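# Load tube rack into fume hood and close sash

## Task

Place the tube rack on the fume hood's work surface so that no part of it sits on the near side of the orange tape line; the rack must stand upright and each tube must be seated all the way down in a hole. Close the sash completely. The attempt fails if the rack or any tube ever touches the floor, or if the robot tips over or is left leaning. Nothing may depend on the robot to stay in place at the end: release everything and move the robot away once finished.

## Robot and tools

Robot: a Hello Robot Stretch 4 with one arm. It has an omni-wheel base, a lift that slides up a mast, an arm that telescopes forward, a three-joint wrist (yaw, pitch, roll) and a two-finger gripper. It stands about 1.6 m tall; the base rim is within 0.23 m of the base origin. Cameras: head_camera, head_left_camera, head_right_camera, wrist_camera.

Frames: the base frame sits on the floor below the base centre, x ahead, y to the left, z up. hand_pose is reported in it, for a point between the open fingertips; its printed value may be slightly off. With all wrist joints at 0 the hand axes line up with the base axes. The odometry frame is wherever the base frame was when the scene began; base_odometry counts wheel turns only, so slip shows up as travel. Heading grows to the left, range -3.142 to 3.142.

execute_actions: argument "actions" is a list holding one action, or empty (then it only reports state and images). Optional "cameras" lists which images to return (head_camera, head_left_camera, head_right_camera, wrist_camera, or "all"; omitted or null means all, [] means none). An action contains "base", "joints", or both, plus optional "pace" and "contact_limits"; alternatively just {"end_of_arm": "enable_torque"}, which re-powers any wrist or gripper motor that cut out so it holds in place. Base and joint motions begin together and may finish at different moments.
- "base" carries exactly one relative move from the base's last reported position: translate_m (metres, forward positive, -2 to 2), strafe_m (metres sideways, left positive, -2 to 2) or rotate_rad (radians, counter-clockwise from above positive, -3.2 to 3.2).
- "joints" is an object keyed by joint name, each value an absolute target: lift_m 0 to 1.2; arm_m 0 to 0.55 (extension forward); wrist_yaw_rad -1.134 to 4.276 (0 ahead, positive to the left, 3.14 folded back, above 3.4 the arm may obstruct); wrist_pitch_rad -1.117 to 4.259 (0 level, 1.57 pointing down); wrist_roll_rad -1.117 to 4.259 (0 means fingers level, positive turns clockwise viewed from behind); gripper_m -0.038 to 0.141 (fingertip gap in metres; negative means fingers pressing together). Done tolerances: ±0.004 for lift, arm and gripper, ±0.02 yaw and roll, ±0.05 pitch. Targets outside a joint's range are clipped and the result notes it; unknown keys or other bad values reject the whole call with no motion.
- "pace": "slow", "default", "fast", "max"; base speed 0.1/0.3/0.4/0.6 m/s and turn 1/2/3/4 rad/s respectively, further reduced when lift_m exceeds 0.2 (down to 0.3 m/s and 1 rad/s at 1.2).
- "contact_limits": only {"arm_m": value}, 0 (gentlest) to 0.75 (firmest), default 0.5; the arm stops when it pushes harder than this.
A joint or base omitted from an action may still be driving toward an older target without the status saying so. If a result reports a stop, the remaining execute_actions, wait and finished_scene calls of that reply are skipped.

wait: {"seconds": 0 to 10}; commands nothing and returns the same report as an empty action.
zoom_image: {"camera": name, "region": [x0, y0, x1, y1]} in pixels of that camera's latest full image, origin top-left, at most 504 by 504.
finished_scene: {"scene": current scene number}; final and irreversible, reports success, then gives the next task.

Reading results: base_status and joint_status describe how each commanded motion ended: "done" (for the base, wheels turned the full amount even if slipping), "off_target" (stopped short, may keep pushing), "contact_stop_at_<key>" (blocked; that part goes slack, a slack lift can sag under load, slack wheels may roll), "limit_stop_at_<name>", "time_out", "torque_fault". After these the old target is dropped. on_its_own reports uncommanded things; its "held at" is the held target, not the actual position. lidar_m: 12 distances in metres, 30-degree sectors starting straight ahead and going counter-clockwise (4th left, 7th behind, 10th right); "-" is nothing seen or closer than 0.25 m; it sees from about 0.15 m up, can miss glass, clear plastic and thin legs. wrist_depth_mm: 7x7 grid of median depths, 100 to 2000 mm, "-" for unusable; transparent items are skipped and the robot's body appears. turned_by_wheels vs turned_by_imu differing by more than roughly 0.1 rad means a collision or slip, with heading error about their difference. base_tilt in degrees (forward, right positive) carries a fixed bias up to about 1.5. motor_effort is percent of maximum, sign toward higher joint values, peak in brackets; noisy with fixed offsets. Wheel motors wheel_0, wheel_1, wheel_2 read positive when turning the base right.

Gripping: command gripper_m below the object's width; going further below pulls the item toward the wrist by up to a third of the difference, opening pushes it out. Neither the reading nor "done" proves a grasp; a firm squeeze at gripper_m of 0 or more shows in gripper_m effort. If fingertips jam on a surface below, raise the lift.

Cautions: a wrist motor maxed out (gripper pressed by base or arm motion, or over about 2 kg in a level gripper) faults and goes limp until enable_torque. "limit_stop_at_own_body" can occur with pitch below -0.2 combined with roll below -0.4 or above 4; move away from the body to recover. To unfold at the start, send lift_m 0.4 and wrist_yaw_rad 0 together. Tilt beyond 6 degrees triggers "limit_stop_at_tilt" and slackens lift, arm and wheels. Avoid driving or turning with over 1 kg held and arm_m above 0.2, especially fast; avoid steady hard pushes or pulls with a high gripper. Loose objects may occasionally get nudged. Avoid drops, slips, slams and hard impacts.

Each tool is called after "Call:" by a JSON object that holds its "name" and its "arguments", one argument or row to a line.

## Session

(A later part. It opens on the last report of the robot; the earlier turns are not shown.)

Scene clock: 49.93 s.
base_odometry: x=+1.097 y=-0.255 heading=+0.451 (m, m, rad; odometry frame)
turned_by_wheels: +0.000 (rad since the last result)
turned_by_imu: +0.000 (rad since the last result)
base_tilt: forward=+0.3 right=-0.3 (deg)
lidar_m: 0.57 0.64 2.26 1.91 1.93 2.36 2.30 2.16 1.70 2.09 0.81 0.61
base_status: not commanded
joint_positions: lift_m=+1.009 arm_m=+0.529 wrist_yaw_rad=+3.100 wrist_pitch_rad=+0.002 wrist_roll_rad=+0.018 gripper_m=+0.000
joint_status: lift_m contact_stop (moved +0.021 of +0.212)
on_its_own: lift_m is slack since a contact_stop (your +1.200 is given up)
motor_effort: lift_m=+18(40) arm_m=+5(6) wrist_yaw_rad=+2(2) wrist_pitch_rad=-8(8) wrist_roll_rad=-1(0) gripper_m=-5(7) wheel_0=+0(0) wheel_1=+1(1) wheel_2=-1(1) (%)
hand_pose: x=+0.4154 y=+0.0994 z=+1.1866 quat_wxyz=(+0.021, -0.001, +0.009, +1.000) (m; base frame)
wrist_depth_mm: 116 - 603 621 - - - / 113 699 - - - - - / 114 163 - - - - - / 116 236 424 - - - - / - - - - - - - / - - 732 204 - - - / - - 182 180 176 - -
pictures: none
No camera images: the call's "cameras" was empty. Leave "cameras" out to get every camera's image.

Two more.

Call:
{"name": "execute_actions", "arguments": {
  "actions": [
    {"joints":{"lift_m":1.2},"pace":"max"}
  ],
  "cameras": []
}}

Scene clock: 50.70 s.
base_odometry: x=+1.097 y=-0.255 heading=+0.451 (m, m, rad; odometry frame)
turned_by_wheels: +0.000 (rad since the last result)
turned_by_imu: +0.000 (rad since the last result)
base_tilt: forward=+0.3 right=-0.3 (deg)
lidar_m: 0.58 0.63 2.23 1.89 1.94 2.32 2.28 2.19 1.69 2.07 0.80 0.61
base_status: not commanded
joint_positions: lift_m=+1.037 arm_m=+0.529 wrist_yaw_rad=+3.100 wrist_pitch_rad=+0.002 wrist_roll_rad=+0.018 gripper_m=+0.000
joint_status: lift_m contact_stop (moved +0.028 of +0.191)
on_its_own: lift_m is slack since a contact_stop (your +1.200 is given up)
motor_effort: lift_m=+18(36) arm_m=+5(5) wrist_yaw_rad=+1(1) wrist_pitch_rad=-8(8) wrist_roll_rad=+0(1) gripper_m=-7(7) wheel_0=+1(0) wheel_1=+1(1) wheel_2=-1(1) (%)
hand_pose: x=+0.4154 y=+0.0994 z=+1.2147 quat_wxyz=(+0.021, -0.001, +0.009, +1.000) (m; base frame)
wrist_depth_mm: 116 585 574 621 - - - / 112 627 768 - - - - / 113 163 - - - - - / 116 237 427 - - - - / - - - - - - - / - - 732 204 - - - / - - 183 180 176 - -
pictures: none
No camera images: the call's "cameras" was empty. Leave "cameras" out to get every camera's image.

Call:
{"name": "execute_actions", "arguments": {
  "actions": [
    {"joints":{"lift_m":1.0,"arm_m":0.1},"base":{"translate_m":-1.31}}
  ],
  "cameras": []
}}

Call:
{"name": "execute_actions", "arguments": {
  "actions": [
    {"joints":{"wrist_yaw_rad":0,"gripper_m":0.13,"lift_m":0.95},"base":{"rotate_rad":1.571}}
  ],
  "cameras": []
}}

Call:
{"name": "execute_actions", "arguments": {
  "actions": [
    {"base":{"translate_m":1.05},"joints":{"wrist_pitch_rad":0.3}}
  ]
}}

Scene clock: 57.10 s.
base_odometry: x=-0.082 y=-0.825 heading=+0.450 (m, m, rad; odometry frame)
turned_by_wheels: +0.000 (rad since the last result)
turned_by_imu: +0.003 (rad since the last result)
base_tilt: forward=+0.3 right=-0.3 (deg)
lidar_m: 1.89 2.94 1.96 1.95 1.25 0.98 0.95 1.01 1.54 1.52 1.63 1.92
base_status: done
joint_positions: lift_m=+1.000 arm_m=+0.101 wrist_yaw_rad=+3.100 wrist_pitch_rad=+0.002 wrist_roll_rad=+0.018 gripper_m=+0.000
joint_status: all done
motor_effort: lift_m=+15(17) arm_m=-7(5) wrist_yaw_rad=+2(2) wrist_pitch_rad=-7(8) wrist_roll_rad=+0(0) gripper_m=-7(7) wheel_0=-3(3) wheel_1=-3(7) wheel_2=+2(12) (%)
hand_pose: x=-0.0125 y=+0.0993 z=+1.1779 quat_wxyz=(+0.021, -0.001, +0.009, +1.000) (m; base frame)
wrist_depth_mm: - 1255 1255 1255 1255 1255 1229 / - 128 1229 1229 1229 1255 1229 / - 127 268 1229 1255 1205 1229 / 123 185 343 1255 1229 1229 1182 / 274 1229 1205 1205 1205 1182 1205 / 294 1229 1182 204 1229 1160 1182 / 294 1160 183 180 176 1205 1160
pictures: none
No camera images: the call's "cameras" was empty. Leave "cameras" out to get every camera's image.

Scene clock: 59.50 s.
base_odometry: x=-0.082 y=-0.825 heading=+2.020 (m, m, rad; odometry frame)
turned_by_wheels: +1.570 (rad since the last result)
turned_by_imu: +1.584 (rad since the last result)
base_tilt: forward=+0.0 right=-0.3 (deg)
lidar_m: 1.92 1.24 0.97 0.95 1.02 1.57 1.53 1.64 1.94 1.87 2.95 1.98
base_status: done
joint_positions: lift_m=+0.950 arm_m=+0.101 wrist_yaw_rad=+0.001 wrist_pitch_rad=+0.002 wrist_roll_rad=+0.018 gripper_m=+0.130
joint_status: all done
motor_effort: lift_m=+16(17) arm_m=-7(7) wrist_yaw_rad=-1(5) wrist_pitch_rad=-8(8) wrist_roll_rad=+0(0) gripper_m=+0(6) wheel_0=-5(8) wheel_1=-3(10) wheel_2=-3(9) (%)
hand_pose: x=+0.5607 y=-0.0873 z=+1.1278 quat_wxyz=(+1.000, +0.009, +0.001, +0.000) (m; base frame)
wrist_depth_mm: 1397 1983 - - - - - / 1397 - - - - - - / 1430 - - - - - - / 1397 - - - - - - / 1397 - - - - - - / 1430 210 - - 1708 1618 - / 1397 1808 - 157 - - -
pictures: none
No camera images: the call's "cameras" was empty. Leave "cameras" out to get every camera's image.

Scene clock: 64.50 s.
base_odometry: x=-0.539 y=+0.120 heading=+2.021 (m, m, rad; odometry frame)
turned_by_wheels: +0.000 (rad since the last result)
turned_by_imu: -0.005 (rad since the last result)
base_tilt: forward=+0.2 right=-0.3 (deg)
lidar_m: 0.88 1.00 0.90 0.84 0.94 1.43 2.60 2.63 2.03 2.57 1.14 0.90
base_status: done
joint_positions: lift_m=+0.950 arm_m=+0.101 wrist_yaw_rad=+0.000 wrist_pitch_rad=+0.302 wrist_roll_rad=+0.018 gripper_m=+0.130
joint_status: all done
motor_effort: lift_m=+16(16) arm_m=-7(7) wrist_yaw_rad=+1(0) wrist_pitch_rad=-7(6) wrist_roll_rad=+0(0) gripper_m=+1(1) wheel_0=+3(5) wheel_1=+3(8) wheel_2=-2(11) (%)
hand_pose: x=+0.5476 y=-0.0873 z=+1.0427 quat_wxyz=(+0.989, +0.009, +0.150, -0.001) (m; base frame)
wrist_depth_mm: 1281 1281 1182 1281 1229 1098 1042 / 1281 1397 1336 1336 1308 1336 1281 / 1308 1430 1397 1336 1366 1336 1336 / 1160 917 960 798 1008 1042 1078 / 691 691 668 668 640 647 661 / 798 210 1618 1576 647 647 1366 / 798 1576 1499 157 904 1537 1537
pictures: head_camera, head_left_camera, head_right_camera, wrist_camera
Images, in order (width x height): head_camera 420x560, head_left_camera 420x672, head_right_camera 420x672, wrist_camera 616x392.

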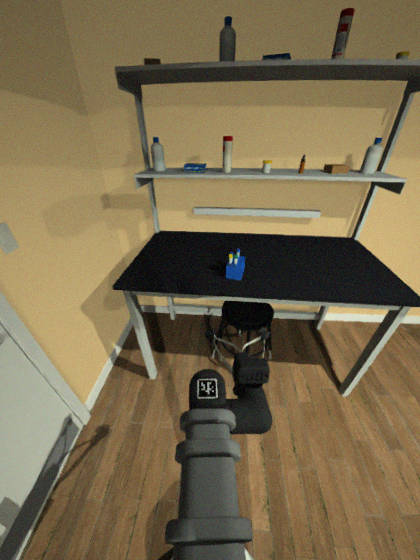

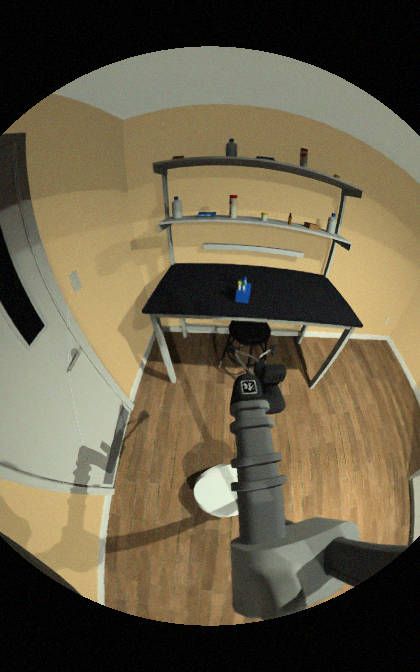

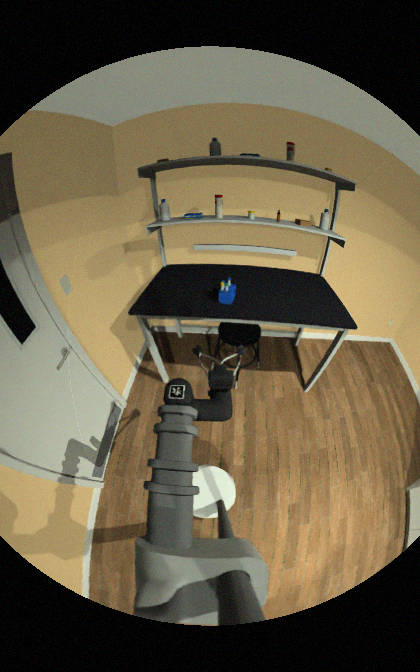

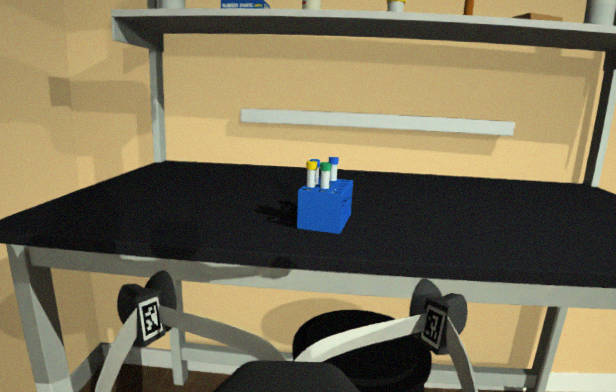

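Call:
{"name": "execute_actions", "arguments": {
  "actions": [
    {"base":{"strafe_m":-0.08},"joints":{"arm_m":0.5,"wrist_pitch_rad":0.5}}
  ],
  "cameras": ["wrist_camera"]
}}

Call:
{"name": "zoom_image", "arguments": {
  "camera": "wrist_camera",
  "region": [200,40,420,240]
}}

Scene clock: 70.23 s.
base_odometry: x=-0.467 y=+0.155 heading=+2.021 (m, m, rad; odometry frame)
turned_by_wheels: +0.000 (rad since the last result)
turned_by_imu: -0.001 (rad since the last result)
base_tilt: forward=+0.2 right=-0.3 (deg)
lidar_m: 0.88 0.96 0.94 0.91 1.02 1.53 2.60 2.54 1.95 2.64 1.14 0.88
base_status: done
joint_positions: lift_m=+0.950 arm_m=+0.499 wrist_yaw_rad=+0.000 wrist_pitch_rad=+0.502 wrist_roll_rad=+0.018 gripper_m=+0.130
joint_status: all done
motor_effort: lift_m=+16(16) arm_m=+7(7) wrist_yaw_rad=+0(0) wrist_pitch_rad=-7(7) wrist_roll_rad=+0(1) gripper_m=+0(1) wheel_0=+3(10) wheel_1=-2(11) wheel_2=+0(0) (%)
hand_pose: x=+0.9226 y=-0.0874 z=+0.9897 quat_wxyz=(+0.969, +0.009, +0.248, -0.002) (m; base frame)
wrist_depth_mm: 891 904 866 854 831 842 842 / 960 960 946 946 917 904 891 / 691 699 715 741 768 809 820 / 492 500 477 384 535 549 554 / 379 387 347 368 407 413 418 / 310 211 320 325 317 322 332 / 266 264 268 157 276 278 287
pictures: wrist_camera
Images, in order (width x height): wrist_camera 616x392.

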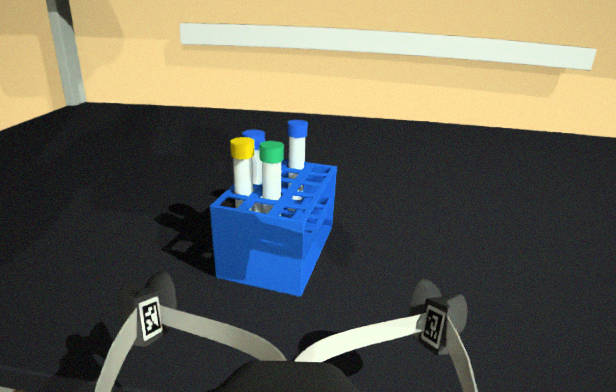

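Region (200, 40, 420, 240) of wrist_camera's 616x392 image, scaled by 2.291; it fills the top 458 rows of this view, and the rest is white.

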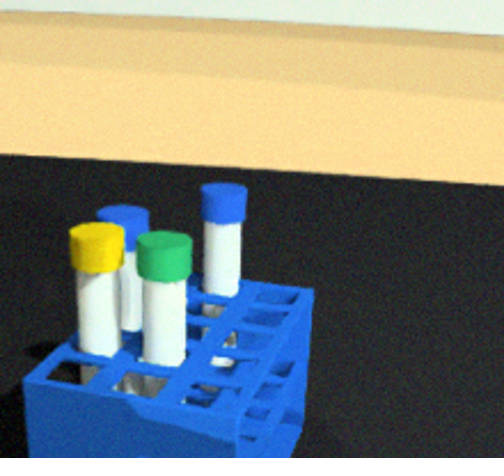

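Call:
{"name": "execute_actions", "arguments": {
  "actions": [
    {"base":{"rotate_rad":-0.25},"joints":{"arm_m":0.35,"gripper_m":0.141}}
  ],
  "cameras": []
}}

Call:
{"name": "execute_actions", "arguments": {
  "actions": [
    {"base":{"strafe_m":0.31},"joints":{"lift_m":0.88,"wrist_pitch_rad":0.3}}
  ],
  "cameras": ["wrist_camera","head_camera"]
}}

Scene clock: 72.40 s.
base_odometry: x=-0.467 y=+0.155 heading=+1.771 (m, m, rad; odometry frame)
turned_by_wheels: -0.249 (rad since the last result)
turned_by_imu: -0.252 (rad since the last result)
base_tilt: forward=+0.1 right=-0.5 (deg)
lidar_m: 0.89 0.91 1.00 0.92 0.93 1.20 2.42 2.64 2.11 1.95 2.78 0.96
base_status: done
joint_positions: lift_m=+0.950 arm_m=+0.351 wrist_yaw_rad=+0.000 wrist_pitch_rad=+0.502 wrist_roll_rad=+0.018 gripper_m=+0.141
joint_status: all done
motor_effort: lift_m=+15(16) arm_m=-7(8) wrist_yaw_rad=+2(0) wrist_pitch_rad=-8(7) wrist_roll_rad=+0(1) gripper_m=+1(1) wheel_0=+2(10) wheel_1=+3(9) wheel_2=+2(9) (%)
hand_pose: x=+0.7750 y=-0.0875 z=+0.9896 quat_wxyz=(+0.969, +0.009, +0.248, -0.002) (m; base frame)
wrist_depth_mm: 917 960 991 1025 1098 1138 1182 / 991 1025 1060 1160 1182 1229 1281 / 449 647 723 750 768 788 1366 / 442 496 508 521 535 544 559 / 379 387 399 421 427 455 462 / 809 208 449 1397 488 1618 1708 / 1308 676 691 153 1366 1397 1397
pictures: none
No camera images: the call's "cameras" was empty. Leave "cameras" out to get every camera's image.

Scene clock: 74.77 s.
base_odometry: x=-0.771 y=+0.093 heading=+1.771 (m, m, rad; odometry frame)
turned_by_wheels: +0.000 (rad since the last result)
turned_by_imu: -0.001 (rad since the last result)
base_tilt: forward=+0.3 right=-0.3 (deg)
lidar_m: 0.83 0.83 0.68 0.60 0.61 0.79 1.66 2.66 2.47 2.30 1.40 0.90
base_status: done
joint_positions: lift_m=+0.880 arm_m=+0.351 wrist_yaw_rad=+0.000 wrist_pitch_rad=+0.302 wrist_roll_rad=+0.018 gripper_m=+0.141
joint_status: all done
motor_effort: lift_m=+15(20) arm_m=-7(7) wrist_yaw_rad=+0(2) wrist_pitch_rad=-9(13) wrist_roll_rad=-1(0) gripper_m=+2(1) wheel_0=-2(9) wheel_1=+3(13) wheel_2=+0(1) (%)
hand_pose: x=+0.7975 y=-0.0875 z=+0.9725 quat_wxyz=(+0.989, +0.009, +0.151, -0.001) (m; base frame)
wrist_depth_mm: 917 946 1008 1060 1078 1138 1138 / 960 960 1008 1078 1098 1160 1182 / 976 1008 1042 1078 1160 1205 1281 / 621 647 661 433 707 741 759 / 407 424 427 439 455 466 466 / 306 208 322 336 340 362 377 / 343 359 368 153 759 1308 1576
pictures: head_camera, wrist_camera
Images, in order (width x height): head_camera 420x560, wrist_camera 616x392.

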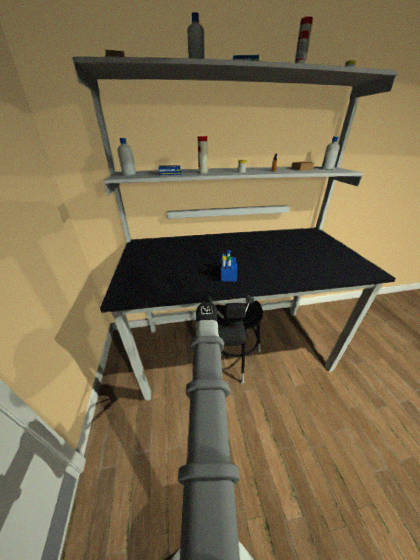

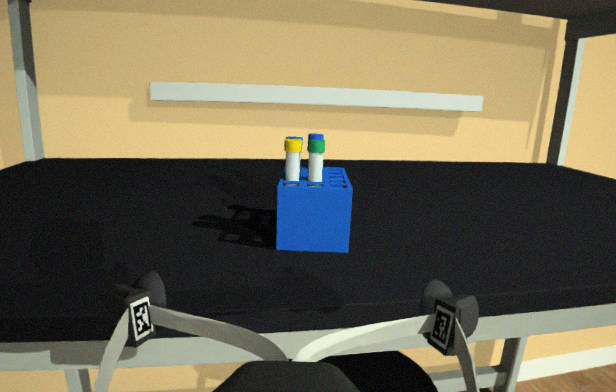

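Call:
{"name": "execute_actions", "arguments": {
  "actions": [
    {"base":{"strafe_m":-0.027},"joints":{"lift_m":0.845}}
  ],
  "cameras": []
}}

Call:
{"name": "execute_actions", "arguments": {
  "actions": [
    {"joints":{"arm_m":0.5}}
  ],
  "cameras": ["wrist_camera"]
}}

Scene clock: 76.10 s.
base_odometry: x=-0.744 y=+0.099 heading=+1.771 (m, m, rad; odometry frame)
turned_by_wheels: +0.000 (rad since the last result)
turned_by_imu: +0.000 (rad since the last result)
base_tilt: forward=+0.2 right=-0.2 (deg)
lidar_m: 0.82 0.84 0.72 0.64 0.64 0.86 1.64 2.64 2.42 2.24 2.80 0.94
base_status: done
joint_positions: lift_m=+0.845 arm_m=+0.351 wrist_yaw_rad=+0.000 wrist_pitch_rad=+0.302 wrist_roll_rad=+0.018 gripper_m=+0.141
joint_status: all done
motor_effort: lift_m=+14(13) arm_m=-7(7) wrist_yaw_rad=+2(2) wrist_pitch_rad=-9(9) wrist_roll_rad=+0(1) gripper_m=+1(0) wheel_0=+0(6) wheel_1=-1(10) wheel_2=+0(1) (%)
hand_pose: x=+0.7975 y=-0.0875 z=+0.9376 quat_wxyz=(+0.989, +0.009, +0.151, -0.001) (m; base frame)
wrist_depth_mm: 917 931 991 1025 1078 1160 1160 / 946 976 1025 1060 1098 1160 1205 / 917 1008 1060 842 1138 1182 1255 / 504 517 521 430 564 597 615 / 327 338 345 355 362 368 375 / 334 210 317 377 342 410 1499 / 1118 1229 1205 153 732 1336 1537
pictures: none
No camera images: the call's "cameras" was empty. Leave "cameras" out to get every camera's image.

Scene clock: 77.60 s.
base_odometry: x=-0.744 y=+0.099 heading=+1.771 (m, m, rad; odometry frame)
turned_by_wheels: +0.000 (rad since the last result)
turned_by_imu: +0.000 (rad since the last result)
base_tilt: forward=+0.2 right=-0.3 (deg)
lidar_m: 0.84 0.86 0.73 0.64 0.67 0.84 1.65 2.66 2.43 2.26 2.85 0.90
base_status: not commanded
joint_positions: lift_m=+0.845 arm_m=+0.499 wrist_yaw_rad=+0.000 wrist_pitch_rad=+0.302 wrist_roll_rad=+0.018 gripper_m=+0.141
joint_status: all done
motor_effort: lift_m=+14(14) arm_m=+7(8) wrist_yaw_rad=+1(1) wrist_pitch_rad=-9(9) wrist_roll_rad=+0(0) gripper_m=+0(2) wheel_0=+0(0) wheel_1=-2(2) wheel_2=+0(0) (%)
hand_pose: x=+0.9451 y=-0.0874 z=+0.9377 quat_wxyz=(+0.989, +0.009, +0.151, -0.001) (m; base frame)
wrist_depth_mm: 798 831 866 891 917 976 1025 / 820 842 866 904 960 1008 1060 / 831 878 917 384 1008 1060 1078 / 496 517 436 276 569 585 615 / 327 336 301 283 359 366 373 / 243 208 255 259 251 251 267 / 195 195 200 153 206 207 213
pictures: wrist_camera
Images, in order (width x height): wrist_camera 616x392.

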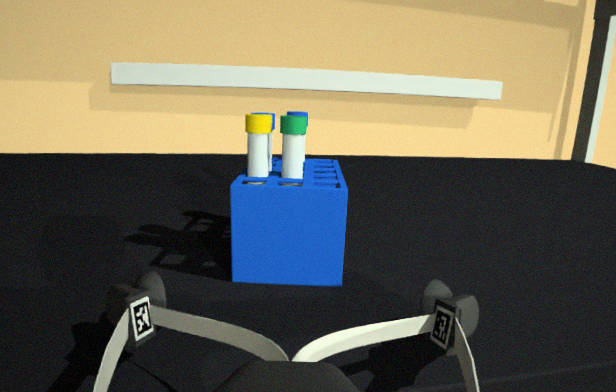

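Call:
{"name": "execute_actions", "arguments": {
  "actions": [
    {"base":{"translate_m":0.1},"joints":{"arm_m":0.545,"lift_m":0.855},"pace":"slow"}
  ],
  "cameras": ["wrist_camera"]
}}

Call:
{"name": "execute_actions", "arguments": {
  "actions": [
    {"joints":{"gripper_m":0.02}}
  ],
  "cameras": ["wrist_camera"]
}}

Scene clock: 80.10 s.
base_odometry: x=-0.764 y=+0.197 heading=+1.772 (m, m, rad; odometry frame)
turned_by_wheels: +0.001 (rad since the last result)
turned_by_imu: -0.001 (rad since the last result)
base_tilt: forward=+0.2 right=-0.2 (deg)
lidar_m: 0.74 0.74 0.71 0.65 0.65 0.84 1.77 2.76 2.41 2.29 1.25 0.82
base_status: done
joint_positions: lift_m=+0.855 arm_m=+0.544 wrist_yaw_rad=+0.000 wrist_pitch_rad=+0.302 wrist_roll_rad=+0.018 gripper_m=+0.141
joint_status: all done
motor_effort: lift_m=+22(24) arm_m=+7(5) wrist_yaw_rad=+1(2) wrist_pitch_rad=-8(8) wrist_roll_rad=-1(0) gripper_m=+2(0) wheel_0=+4(4) wheel_1=+6(9) wheel_2=-3(9) (%)
hand_pose: x=+0.9900 y=-0.0874 z=+0.9470 quat_wxyz=(+0.989, +0.009, +0.151, -0.001) (m; base frame)
wrist_depth_mm: 668 699 723 759 788 831 854 / 699 707 741 759 798 842 878 / 715 750 778 798 854 878 946 / 539 544 462 239 603 627 647 / 347 359 195 197 382 392 397 / 258 208 177 175 197 267 283 / 208 208 185 153 219 221 226
pictures: wrist_camera
Images, in order (width x height): wrist_camera 616x392.

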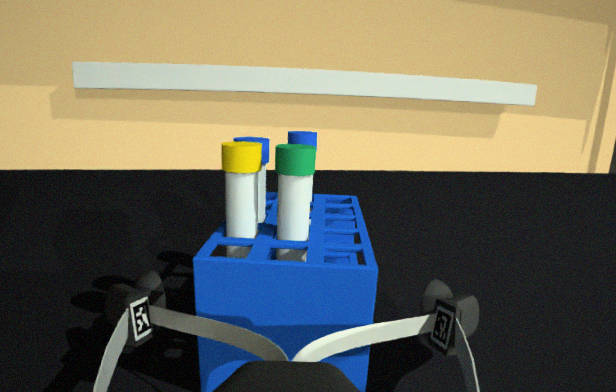

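Scene clock: 82.30 s.
base_odometry: x=-0.764 y=+0.197 heading=+1.772 (m, m, rad; odometry frame)
turned_by_wheels: +0.000 (rad since the last result)
turned_by_imu: -0.001 (rad since the last result)
base_tilt: forward=+0.2 right=-0.5 (deg)
lidar_m: 0.74 0.75 0.69 0.66 0.68 0.86 1.77 2.75 2.38 2.26 1.27 0.82
base_status: not commanded
joint_positions: lift_m=+0.855 arm_m=+0.544 wrist_yaw_rad=+0.000 wrist_pitch_rad=+0.303 wrist_roll_rad=+0.018 gripper_m=+0.021
joint_status: all done
motor_effort: lift_m=+22(23) arm_m=+7(7) wrist_yaw_rad=+1(0) wrist_pitch_rad=-10(10) wrist_roll_rad=-1(0) gripper_m=-31(30) wheel_0=+4(4) wheel_1=+6(6) wheel_2=-3(3) (%)
hand_pose: x=+0.9900 y=-0.0874 z=+0.9468 quat_wxyz=(+0.989, +0.009, +0.151, -0.001) (m; base frame)
wrist_depth_mm: 668 683 732 759 788 831 854 / 691 715 750 768 788 831 891 / 715 750 768 809 842 891 931 / 525 544 459 215 603 621 654 / 343 355 186 164 357 389 394 / 257 260 169 168 182 281 283 / 204 198 173 171 179 211 224
pictures: wrist_camera
Images, in order (width x height): wrist_camera 616x392.

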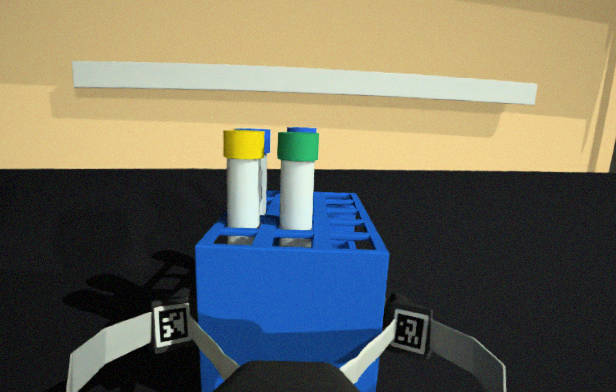

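Call:
{"name": "execute_actions", "arguments": {
  "actions": [
    {"joints":{"lift_m":0.95},"pace":"slow"}
  ],
  "cameras": ["wrist_camera"]
}}

Call:
{"name": "execute_actions", "arguments": {
  "actions": [
    {"joints":{"arm_m":0.1},"pace":"slow"}
  ],
  "cameras": ["wrist_camera"]
}}

Scene clock: 84.13 s.
base_odometry: x=-0.764 y=+0.197 heading=+1.772 (m, m, rad; odometry frame)
turned_by_wheels: +0.000 (rad since the last result)
turned_by_imu: +0.000 (rad since the last result)
base_tilt: forward=+0.3 right=-0.2 (deg)
lidar_m: 0.73 0.76 0.69 0.65 0.66 0.90 1.77 2.78 2.38 2.25 1.25 0.79
base_status: not commanded
joint_positions: lift_m=+0.950 arm_m=+0.544 wrist_yaw_rad=+0.000 wrist_pitch_rad=+0.303 wrist_roll_rad=+0.018 gripper_m=+0.021
joint_status: all done
motor_effort: lift_m=+23(26) arm_m=+7(7) wrist_yaw_rad=+0(0) wrist_pitch_rad=-11(11) wrist_roll_rad=-1(0) gripper_m=-30(30) wheel_0=+4(4) wheel_1=+6(6) wheel_2=-3(3) (%)
hand_pose: x=+0.9900 y=-0.0874 z=+1.0417 quat_wxyz=(+0.989, +0.009, +0.151, -0.001) (m; base frame)
wrist_depth_mm: 668 707 723 759 788 831 866 / 691 723 750 788 809 854 904 / 715 691 699 750 842 878 946 / 732 768 759 214 878 917 960 / 569 597 187 165 585 640 647 / 424 427 170 167 182 462 466 / 334 325 173 171 180 345 368
pictures: wrist_camera
Images, in order (width x height): wrist_camera 616x392.

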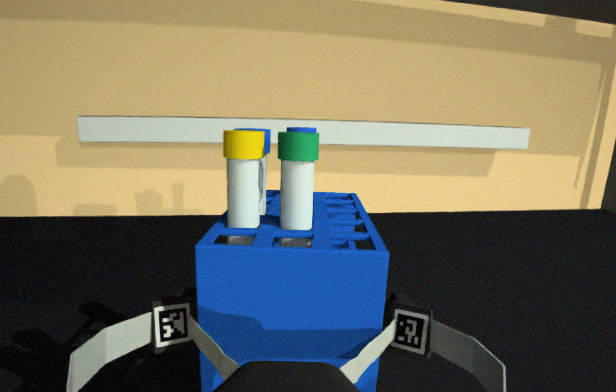

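Scene clock: 89.87 s.
base_odometry: x=-0.764 y=+0.197 heading=+1.772 (m, m, rad; odometry frame)
turned_by_wheels: +0.000 (rad since the last result)
turned_by_imu: -0.001 (rad since the last result)
base_tilt: forward=+0.2 right=-0.4 (deg)
lidar_m: 0.51 0.76 0.70 0.66 0.68 0.84 1.75 2.75 2.38 2.25 1.24 0.82
base_status: not commanded
joint_positions: lift_m=+0.950 arm_m=+0.101 wrist_yaw_rad=+0.000 wrist_pitch_rad=+0.303 wrist_roll_rad=+0.018 gripper_m=+0.021
joint_status: all done
motor_effort: lift_m=+23(23) arm_m=-7(8) wrist_yaw_rad=+0(2) wrist_pitch_rad=-11(12) wrist_roll_rad=+0(0) gripper_m=-30(30) wheel_0=+4(4) wheel_1=+6(6) wheel_2=-3(3) (%)
hand_pose: x=+0.5475 y=-0.0874 z=+1.0417 quat_wxyz=(+0.988, +0.009, +0.151, -0.001) (m; base frame)
wrist_depth_mm: 1008 1078 1118 1118 1078 1118 1060 / 1078 1118 1182 1205 1281 1336 1397 / 1098 1160 1205 1205 1336 1366 1464 / 866 904 759 213 1008 1025 1078 / 574 591 186 165 597 654 661 / 477 459 169 168 182 615 1661 / 1308 1336 173 172 180 1464 1808
pictures: wrist_camera
Images, in order (width x height): wrist_camera 616x392.

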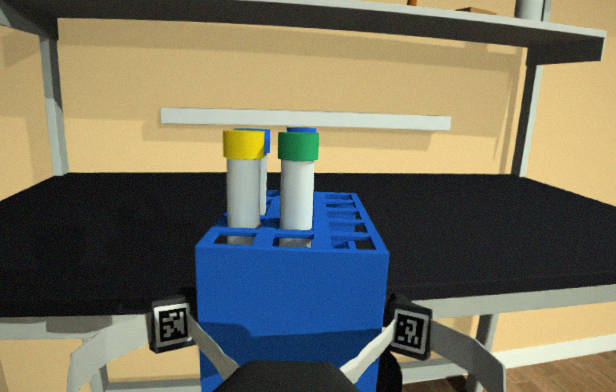

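Call:
{"name": "execute_actions", "arguments": {
  "actions": [
    {"base":{"translate_m":-0.2},"pace":"slow"}
  ],
  "cameras": []
}}

Call:
{"name": "execute_actions", "arguments": {
  "actions": [
    {"base":{"rotate_rad":-1.322},"joints":{"lift_m":1.0},"pace":"slow"}
  ],
  "cameras": []
}}

Call:
{"name": "execute_actions", "arguments": {
  "actions": [
    {"base":{"strafe_m":-1.02}}
  ],
  "cameras": []
}}

Call:
{"name": "execute_actions", "arguments": {
  "actions": [
    {"base":{"translate_m":1.15}}
  ],
  "cameras": ["head_camera","wrist_camera"]
}}

Scene clock: 93.53 s.
base_odometry: x=-0.724 y=+0.001 heading=+1.771 (m, m, rad; odometry frame)
turned_by_wheels: -0.001 (rad since the last result)
turned_by_imu: -0.001 (rad since the last result)
base_tilt: forward=+0.2 right=-0.4 (deg)
lidar_m: 0.50 0.96 0.71 0.62 0.63 0.84 1.65 2.56 2.48 2.26 2.98 1.05
base_status: done
joint_positions: lift_m=+0.950 arm_m=+0.101 wrist_yaw_rad=+0.000 wrist_pitch_rad=+0.303 wrist_roll_rad=+0.018 gripper_m=+0.021
joint_status: not commanded
motor_effort: lift_m=+23(23) arm_m=-7(7) wrist_yaw_rad=+1(0) wrist_pitch_rad=-11(11) wrist_roll_rad=+0(0) gripper_m=-31(29) wheel_0=-5(7) wheel_1=-5(8) wheel_2=+3(12) (%)
hand_pose: x=+0.5475 y=-0.0874 z=+1.0417 quat_wxyz=(+0.988, +0.009, +0.151, -0.001) (m; base frame)
wrist_depth_mm: 1205 1229 1160 1366 1366 1397 1576 / 1229 1281 1366 1464 1537 1537 1576 / 1308 1308 1366 1397 1499 1661 1708 / 866 904 750 214 1008 1042 1078 / 661 691 186 165 741 820 866 / 1464 1464 169 168 181 1863 1983 / 1499 1499 173 172 180 1661 1808
pictures: none
No camera images: the call's "cameras" was empty. Leave "cameras" out to get every camera's image.

Scene clock: 96.13 s.
base_odometry: x=-0.724 y=+0.001 heading=+0.451 (m, m, rad; odometry frame)
turned_by_wheels: -1.321 (rad since the last result)
turned_by_imu: -1.334 (rad since the last result)
base_tilt: forward=+0.2 right=-0.2 (deg)
lidar_m: 0.51 1.24 0.97 0.90 0.82 0.64 0.64 0.70 1.04 2.51 2.67 2.25
base_status: done
joint_positions: lift_m=+1.000 arm_m=+0.101 wrist_yaw_rad=+0.000 wrist_pitch_rad=+0.303 wrist_roll_rad=+0.018 gripper_m=+0.021
joint_status: all done
motor_effort: lift_m=+23(22) arm_m=-7(7) wrist_yaw_rad=+1(1) wrist_pitch_rad=-11(11) wrist_roll_rad=+0(0) gripper_m=-30(29) wheel_0=+4(6) wheel_1=+6(8) wheel_2=+5(10) (%)
hand_pose: x=+0.5475 y=-0.0874 z=+1.0917 quat_wxyz=(+0.988, +0.009, +0.151, -0.001) (m; base frame)
wrist_depth_mm: - - - - - - - / - - - - - - - / - - - - - - - / - - - 214 - 1921 1921 / - - 186 165 1983 - - / - - 169 168 181 - - / 1708 1618 173 171 180 1808 1921
pictures: none
No camera images: the call's "cameras" was empty. Leave "cameras" out to get every camera's image.

Scene clock: 100.87 s.
base_odometry: x=-0.280 y=-0.917 heading=+0.451 (m, m, rad; odometry frame)
turned_by_wheels: +0.000 (rad since the last result)
turned_by_imu: +0.000 (rad since the last result)
base_tilt: forward=+0.2 right=-0.3 (deg)
lidar_m: 0.52 3.18 2.00 1.95 1.01 0.75 0.73 0.75 1.14 1.50 1.64 2.18
base_status: done
joint_positions: lift_m=+1.000 arm_m=+0.101 wrist_yaw_rad=+0.000 wrist_pitch_rad=+0.303 wrist_roll_rad=+0.018 gripper_m=+0.021
joint_status: not commanded
motor_effort: lift_m=+23(23) arm_m=-7(7) wrist_yaw_rad=+1(0) wrist_pitch_rad=-11(10) wrist_roll_rad=+0(0) gripper_m=-30(30) wheel_0=+2(12) wheel_1=-2(11) wheel_2=+0(3) (%)
hand_pose: x=+0.5475 y=-0.0874 z=+1.0917 quat_wxyz=(+0.988, +0.009, +0.151, -0.001) (m; base frame)
wrist_depth_mm: - - 1983 - - 1921 - / - - 1921 - - 1808 - / - - 1921 1863 - 1983 - / - - 1921 214 1863 1863 - / - - 186 165 1983 1983 - / - - 169 168 182 - - / 1708 1661 173 172 180 1756 1863
pictures: none
No camera images: the call's "cameras" was empty. Leave "cameras" out to get every camera's image.

Scene clock: 106.20 s.
base_odometry: x=+0.755 y=-0.416 heading=+0.451 (m, m, rad; odometry frame)
turned_by_wheels: +0.000 (rad since the last result)
turned_by_imu: -0.006 (rad since the last result)
base_tilt: forward=+0.1 right=-0.3 (deg)
lidar_m: 0.50 1.07 2.72 1.86 2.01 1.97 1.89 2.00 1.63 1.57 1.33 0.99
base_status: done
joint_positions: lift_m=+1.000 arm_m=+0.101 wrist_yaw_rad=+0.000 wrist_pitch_rad=+0.303 wrist_roll_rad=+0.018 gripper_m=+0.021
joint_status: not commanded
motor_effort: lift_m=+21(23) arm_m=-7(7) wrist_yaw_rad=+0(0) wrist_pitch_rad=-11(11) wrist_roll_rad=+0(0) gripper_m=-30(30) wheel_0=+4(8) wheel_1=+4(8) wheel_2=-2(11) (%)
hand_pose: x=+0.5475 y=-0.0874 z=+1.0918 quat_wxyz=(+0.988, +0.009, +0.151, -0.001) (m; base frame)
wrist_depth_mm: 640 820 1229 1229 1229 976 683 / 661 904 1255 1255 1281 1229 1229 / 683 917 1336 1336 1308 1308 1281 / 715 831 723 214 1160 1205 1138 / 750 732 186 165 699 699 715 / 788 759 170 167 182 741 741 / 820 798 173 171 180 741 759
pictures: head_camera, wrist_camera
Images, in order (width x height): head_camera 420x560, wrist_camera 616x392.

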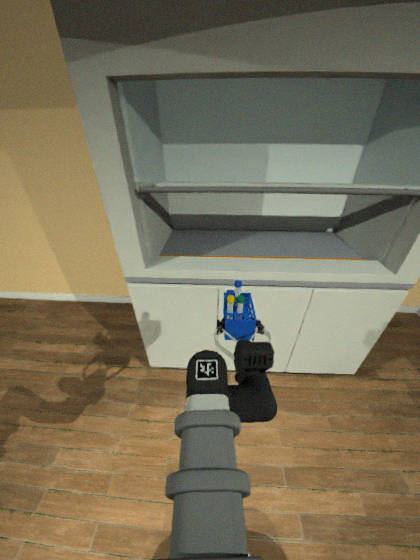

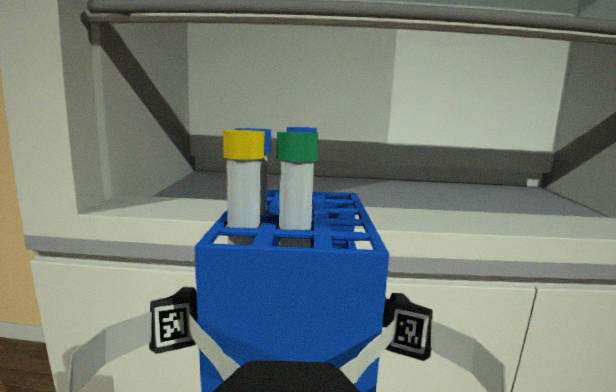

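Call:
{"name": "execute_actions", "arguments": {
  "actions": [
    {"base":{"translate_m":0.2},"joints":{"arm_m":0.45},"pace":"slow"}
  ],
  "cameras": ["head_camera","wrist_camera"]
}}

Scene clock: 111.30 s.
base_odometry: x=+0.934 y=-0.329 heading=+0.451 (m, m, rad; odometry frame)
turned_by_wheels: +0.000 (rad since the last result)
turned_by_imu: -0.002 (rad since the last result)
base_tilt: forward=+0.1 right=-0.2 (deg)
lidar_m: 0.78 0.83 2.55 1.89 2.00 2.15 2.10 2.17 1.64 1.67 1.05 0.80
base_status: done
joint_positions: lift_m=+1.000 arm_m=+0.449 wrist_yaw_rad=+0.000 wrist_pitch_rad=+0.303 wrist_roll_rad=+0.018 gripper_m=+0.021
joint_status: all done
motor_effort: lift_m=+21(21) arm_m=+7(7) wrist_yaw_rad=+1(0) wrist_pitch_rad=-10(11) wrist_roll_rad=+0(1) gripper_m=-31(29) wheel_0=+5(7) wheel_1=+5(5) wheel_2=-5(10) (%)
hand_pose: x=+0.8949 y=-0.0874 z=+1.0918 quat_wxyz=(+0.988, +0.009, +0.151, -0.001) (m; base frame)
wrist_depth_mm: 569 723 723 715 723 715 699 / 569 750 741 741 741 732 715 / 569 778 768 759 750 759 741 / 585 809 798 214 788 788 778 / 574 668 186 164 676 750 750 / 496 500 169 168 181 544 544 / 320 314 173 172 180 402 427
pictures: head_camera, wrist_camera
Images, in order (width x height): head_camera 420x560, wrist_camera 616x392.

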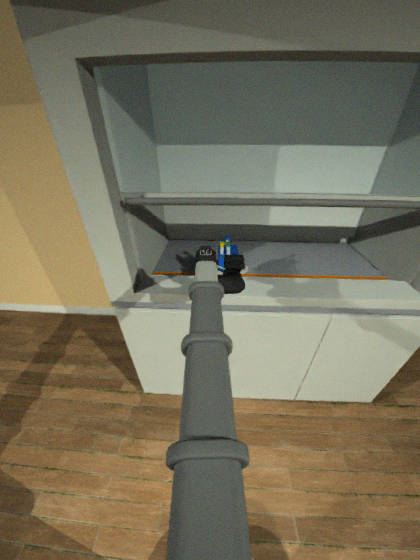

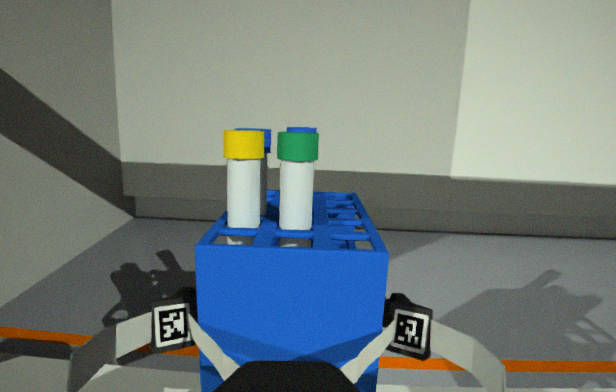

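Call:
{"name": "execute_actions", "arguments": {
  "actions": [
    {"base":{"translate_m":0.13},"joints":{"arm_m":0.54},"pace":"slow"}
  ],
  "cameras": ["head_camera","wrist_camera"]
}}

Call:
{"name": "execute_actions", "arguments": {
  "actions": [
    {"joints":{"lift_m":0.94},"pace":"slow"}
  ],
  "cameras": ["head_camera","wrist_camera"]
}}

Scene clock: 114.23 s.
base_odometry: x=+1.051 y=-0.273 heading=+0.452 (m, m, rad; odometry frame)
turned_by_wheels: +0.000 (rad since the last result)
turned_by_imu: -0.001 (rad since the last result)
base_tilt: forward=+0.2 right=-0.2 (deg)
lidar_m: 0.63 0.69 2.32 1.86 1.98 2.28 2.22 2.17 1.67 2.05 0.90 0.66
base_status: done
joint_positions: lift_m=+1.000 arm_m=+0.539 wrist_yaw_rad=+0.000 wrist_pitch_rad=+0.303 wrist_roll_rad=+0.018 gripper_m=+0.021
joint_status: all done
motor_effort: lift_m=+22(21) arm_m=+7(10) wrist_yaw_rad=+1(0) wrist_pitch_rad=-12(11) wrist_roll_rad=-1(0) gripper_m=-30(31) wheel_0=+5(7) wheel_1=+6(8) wheel_2=-5(9) (%)
hand_pose: x=+0.9850 y=-0.0874 z=+1.0918 quat_wxyz=(+0.988, +0.009, +0.151, -0.001) (m; base frame)
wrist_depth_mm: 525 512 512 504 508 496 496 / 530 539 525 525 525 517 512 / 544 559 544 539 539 535 530 / 549 580 569 215 564 554 554 / 559 640 186 165 574 585 574 / 492 496 169 168 182 535 544 / 392 382 173 172 181 402 430
pictures: head_camera, wrist_camera
Images, in order (width x height): head_camera 420x560, wrist_camera 616x392.

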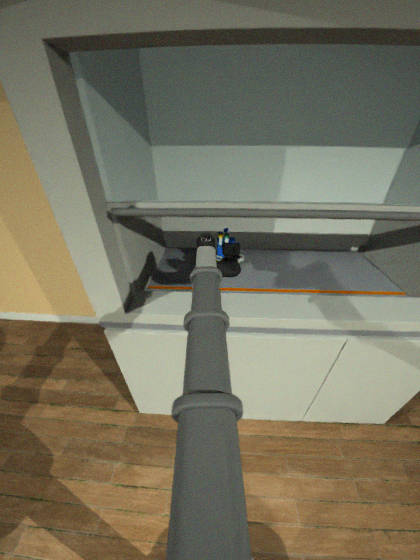

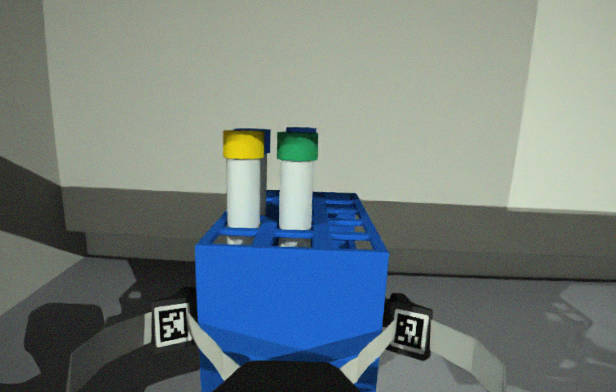

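Scene clock: 115.60 s.
base_odometry: x=+1.051 y=-0.273 heading=+0.452 (m, m, rad; odometry frame)
turned_by_wheels: +0.000 (rad since the last result)
turned_by_imu: +0.000 (rad since the last result)
base_tilt: forward=+0.2 right=-0.1 (deg)
lidar_m: 0.65 0.72 2.33 1.90 1.99 2.29 2.22 2.19 1.67 2.08 0.87 0.66
base_status: not commanded
joint_positions: lift_m=+0.940 arm_m=+0.539 wrist_yaw_rad=+0.000 wrist_pitch_rad=+0.303 wrist_roll_rad=+0.018 gripper_m=+0.021
joint_status: all done
motor_effort: lift_m=+14(17) arm_m=+8(7) wrist_yaw_rad=+1(0) wrist_pitch_rad=-11(11) wrist_roll_rad=+0(0) gripper_m=-30(31) wheel_0=+5(5) wheel_1=+6(5) wheel_2=-5(5) (%)
hand_pose: x=+0.9850 y=-0.0874 z=+1.0324 quat_wxyz=(+0.988, +0.009, +0.151, -0.001) (m; base frame)
wrist_depth_mm: 521 517 512 517 500 496 492 / 530 535 530 525 521 517 512 / 544 554 539 539 549 539 535 / 559 585 569 214 564 559 549 / 512 535 186 164 539 585 585 / 387 392 169 168 181 427 427 / 307 297 173 171 180 314 340
pictures: head_camera, wrist_camera
Images, in order (width x height): head_camera 420x560, wrist_camera 616x392.

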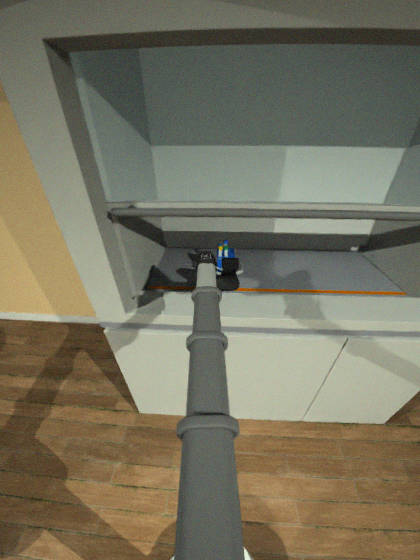

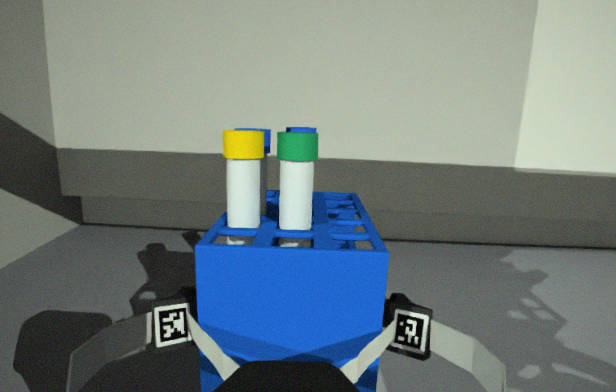

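Call:
{"name": "execute_actions", "arguments": {
  "actions": [
    {"joints":{"lift_m":0.87},"pace":"slow"}
  ],
  "cameras": ["wrist_camera"]
}}

Scene clock: 117.40 s.
base_odometry: x=+1.051 y=-0.273 heading=+0.452 (m, m, rad; odometry frame)
turned_by_wheels: +0.000 (rad since the last result)
turned_by_imu: +0.000 (rad since the last result)
base_tilt: forward=+0.1 right=-0.2 (deg)
lidar_m: 0.65 0.71 2.34 1.86 1.97 2.29 2.24 2.19 1.67 2.05 0.86 0.67
base_status: not commanded
joint_positions: lift_m=+0.871 arm_m=+0.539 wrist_yaw_rad=-0.002 wrist_pitch_rad=+0.292 wrist_roll_rad=+0.018 gripper_m=+0.021
joint_status: all done
motor_effort: lift_m=+2(11) arm_m=+7(7) wrist_yaw_rad=+7(5) wrist_pitch_rad=+20(21) wrist_roll_rad=-2(2) gripper_m=-31(30) wheel_0=+5(5) wheel_1=+5(5) wheel_2=-5(5) (%)
hand_pose: x=+0.9857 y=-0.0879 z=+0.9664 quat_wxyz=(+0.989, +0.009, +0.146, -0.002) (m; base frame)
wrist_depth_mm: 517 521 517 512 512 500 500 / 535 535 535 530 525 517 512 / 544 554 544 535 539 539 530 / 539 615 549 214 597 609 603 / 407 421 186 165 421 466 469 / 297 300 169 168 181 327 330 / 233 226 172 171 180 240 265
pictures: wrist_camera
Images, in order (width x height): wrist_camera 616x392.

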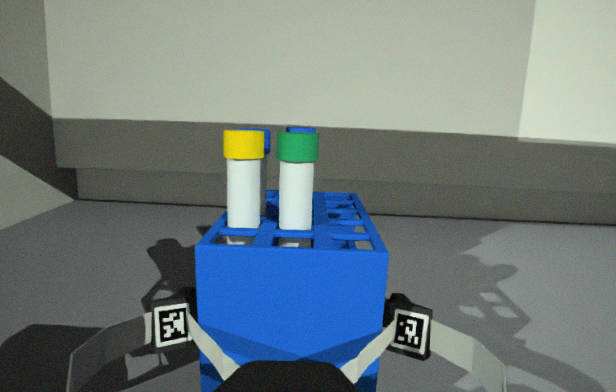

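Landed. Ease up slightly, release, retreat.

Call:
{"name": "execute_actions", "arguments": {
  "actions": [
    {"joints":{"lift_m":0.885,"gripper_m":0.141},"pace":"slow"}
  ],
  "cameras": ["wrist_camera"]
}}

Call:
{"name": "execute_actions", "arguments": {
  "actions": [
    {"joints":{"arm_m":0.2}}
  ],
  "cameras": ["wrist_camera","head_camera"]
}}

Scene clock: 122.63 s.
base_odometry: x=+1.051 y=-0.273 heading=+0.452 (m, m, rad; odometry frame)
turned_by_wheels: +0.000 (rad since the last result)
turned_by_imu: -0.001 (rad since the last result)
base_tilt: forward=+0.1 right=-0.3 (deg)
lidar_m: 0.64 0.70 2.32 1.86 1.96 2.26 2.23 2.15 1.68 2.08 0.90 0.65
base_status: not commanded
joint_positions: lift_m=+0.885 arm_m=+0.539 wrist_yaw_rad=+0.000 wrist_pitch_rad=+0.303 wrist_roll_rad=+0.018 gripper_m=+0.141
joint_status: all done
motor_effort: lift_m=+23(20) arm_m=+6(8) wrist_yaw_rad=+0(6) wrist_pitch_rad=-9(20) wrist_roll_rad=+0(2) gripper_m=+0(30) wheel_0=+5(5) wheel_1=+5(5) wheel_2=-5(5) (%)
hand_pose: x=+0.9852 y=-0.0873 z=+0.9769 quat_wxyz=(+0.989, +0.009, +0.151, -0.001) (m; base frame)
wrist_depth_mm: 517 512 512 504 504 508 496 / 535 539 535 525 521 512 517 / 544 554 549 544 539 535 530 / 535 621 569 296 603 603 597 / 394 404 382 218 430 436 452 / 293 209 186 186 212 301 320 / 236 235 196 153 239 249 260
pictures: wrist_camera
Images, in order (width x height): wrist_camera 616x392.

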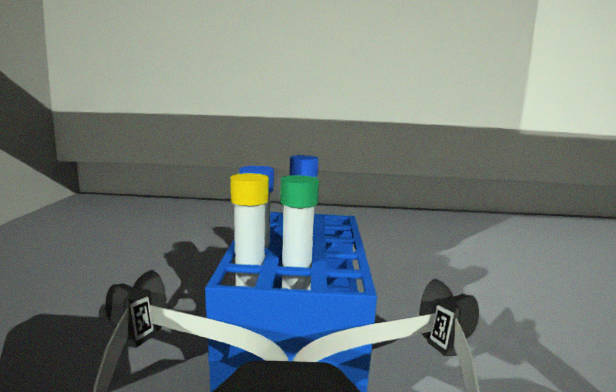

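Scene clock: 124.30 s.
base_odometry: x=+1.052 y=-0.272 heading=+0.452 (m, m, rad; odometry frame)
turned_by_wheels: +0.001 (rad since the last result)
turned_by_imu: -0.024 (rad since the last result)
base_tilt: forward=+0.3 right=-0.3 (deg)
lidar_m: 0.65 0.69 2.25 1.90 1.93 2.29 2.24 2.23 1.65 2.04 0.86 0.65
base_status: not commanded
joint_positions: lift_m=+0.885 arm_m=+0.387 wrist_yaw_rad=+0.006 wrist_pitch_rad=+0.283 wrist_roll_rad=+0.021 gripper_m=+0.141
joint_status: arm_m contact_stop (moved -0.152 of -0.339)
on_its_own: arm_m is slack since a contact_stop (your +0.200 is given up); wrist_yaw_rad is at rest, and its effort (-18) is outside its rest range (-13 to +13); wrist_pitch_rad is at rest, and its effort (+46) is outside its rest range (-23 to +23)
motor_effort: lift_m=+15(23) arm_m=+0(34) wrist_yaw_rad=-18(60) wrist_pitch_rad=+46(74) wrist_roll_rad=-10(18) gripper_m=+0(0) wheel_0=+3(9) wheel_1=+1(5) wheel_2=+8(18) (%)
hand_pose: x=+0.8351 y=-0.0856 z=+0.9828 quat_wxyz=(+0.990, +0.010, +0.141, +0.002) (m; base frame)
wrist_depth_mm: 580 654 647 647 647 640 640 / 591 683 683 676 661 668 661 / 585 699 699 699 691 683 691 / 574 732 676 634 723 741 750 / 442 455 404 336 488 504 504 / 324 198 338 343 327 332 351 / 184 185 188 158 193 193 198
pictures: head_camera, wrist_camera
Images, in order (width x height): head_camera 420x560, wrist_camera 616x392.

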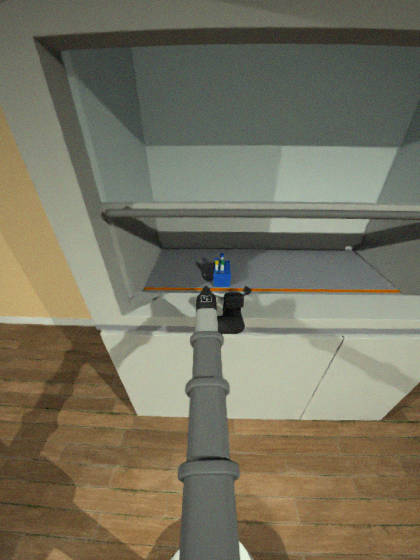

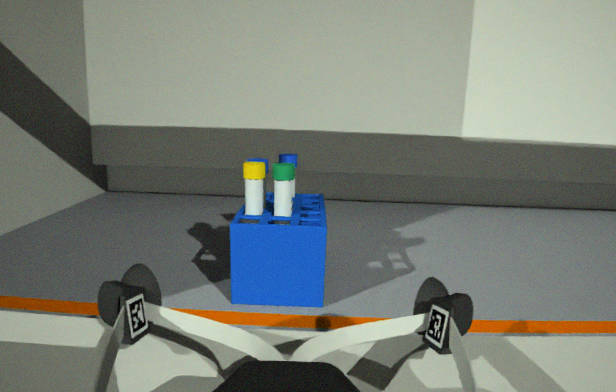

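Call:
{"name": "execute_actions", "arguments": {
  "actions": [
    {"joints":{"lift_m":0.93,"gripper_m":0.0}}
  ],
  "cameras": []
}}

Call:
{"name": "execute_actions", "arguments": {
  "actions": [
    {"joints":{"lift_m":0.895,"wrist_pitch_rad":0.0,"arm_m":0.25}}
  ],
  "cameras": ["wrist_camera"]
}}

Call:
{"name": "zoom_image", "arguments": {
  "camera": "wrist_camera",
  "region": [200,140,360,290]
}}

Scene clock: 127.00 s.
base_odometry: x=+1.051 y=-0.272 heading=+0.452 (m, m, rad; odometry frame)
turned_by_wheels: -0.001 (rad since the last result)
turned_by_imu: -0.001 (rad since the last result)
base_tilt: forward=+0.1 right=-0.3 (deg)
lidar_m: 0.65 0.70 2.27 1.90 1.94 2.29 2.22 2.22 1.65 1.99 0.88 0.66
base_status: not commanded
joint_positions: lift_m=+0.930 arm_m=+0.387 wrist_yaw_rad=+0.000 wrist_pitch_rad=+0.302 wrist_roll_rad=+0.018 gripper_m=+0.000
joint_status: all done
on_its_own: arm_m is held at +0.387, not at your +0.200, since a contact_stop
motor_effort: lift_m=+22(25) arm_m=+0(0) wrist_yaw_rad=+0(21) wrist_pitch_rad=-7(46) wrist_roll_rad=-1(10) gripper_m=-7(7) wheel_0=+2(3) wheel_1=+1(1) wheel_2=+1(9) (%)
hand_pose: x=+0.8330 y=-0.0873 z=+1.0221 quat_wxyz=(+0.989, +0.009, +0.150, -0.001) (m; base frame)
wrist_depth_mm: 597 654 647 640 647 640 634 / 597 668 676 668 661 661 661 / 597 707 699 699 691 699 691 / 591 741 715 707 759 732 750 / 500 517 462 473 559 569 574 / 373 379 351 204 402 404 410 / 230 229 183 180 176 325 330
pictures: none
No camera images: the call's "cameras" was empty. Leave "cameras" out to get every camera's image.

Scene clock: 128.47 s.
base_odometry: x=+1.051 y=-0.272 heading=+0.452 (m, m, rad; odometry frame)
turned_by_wheels: +0.000 (rad since the last result)
turned_by_imu: +0.000 (rad since the last result)
base_tilt: forward=+0.3 right=-0.2 (deg)
lidar_m: 0.64 0.70 2.28 1.89 1.94 2.30 2.23 2.20 1.68 2.01 0.91 0.65
base_status: not commanded
joint_positions: lift_m=+0.895 arm_m=+0.251 wrist_yaw_rad=+0.000 wrist_pitch_rad=+0.003 wrist_roll_rad=+0.018 gripper_m=+0.000
joint_status: all done
motor_effort: lift_m=+14(16) arm_m=-7(7) wrist_yaw_rad=+1(0) wrist_pitch_rad=-9(14) wrist_roll_rad=-1(1) gripper_m=-6(6) wheel_0=+3(3) wheel_1=+1(1) wheel_2=+1(1) (%)
hand_pose: x=+0.7107 y=-0.0874 z=+1.0728 quat_wxyz=(+1.000, +0.009, +0.001, +0.000) (m; base frame)
wrist_depth_mm: 615 866 878 854 866 866 866 / 615 866 854 842 866 866 866 / 609 866 854 866 842 854 842 / 609 866 854 842 854 854 854 / 615 842 842 854 854 854 842 / 603 750 683 204 820 842 820 / 466 466 183 180 177 525 549
pictures: wrist_camera
Images, in order (width x height): wrist_camera 616x392.

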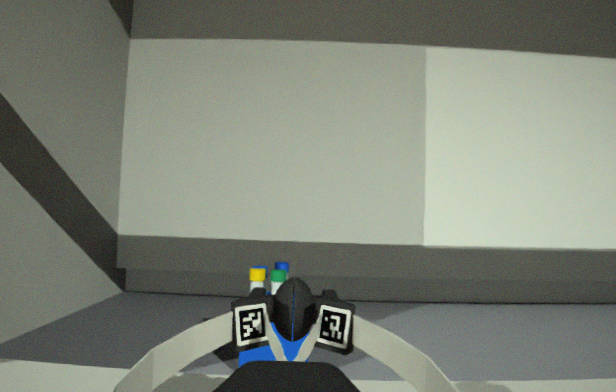

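Region (200, 140, 360, 290) of wrist_camera's 616x392 image, scaled by 3.150; it fills the top 472 rows of this view, and the rest is white.

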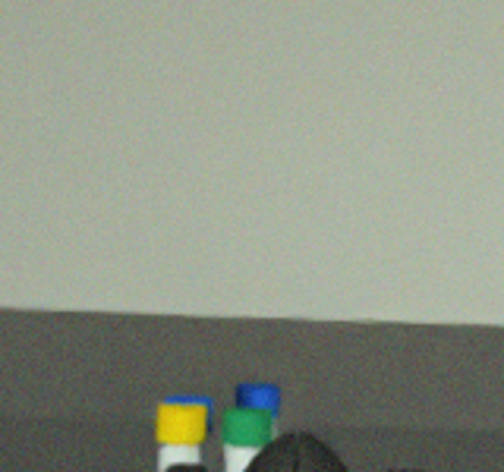

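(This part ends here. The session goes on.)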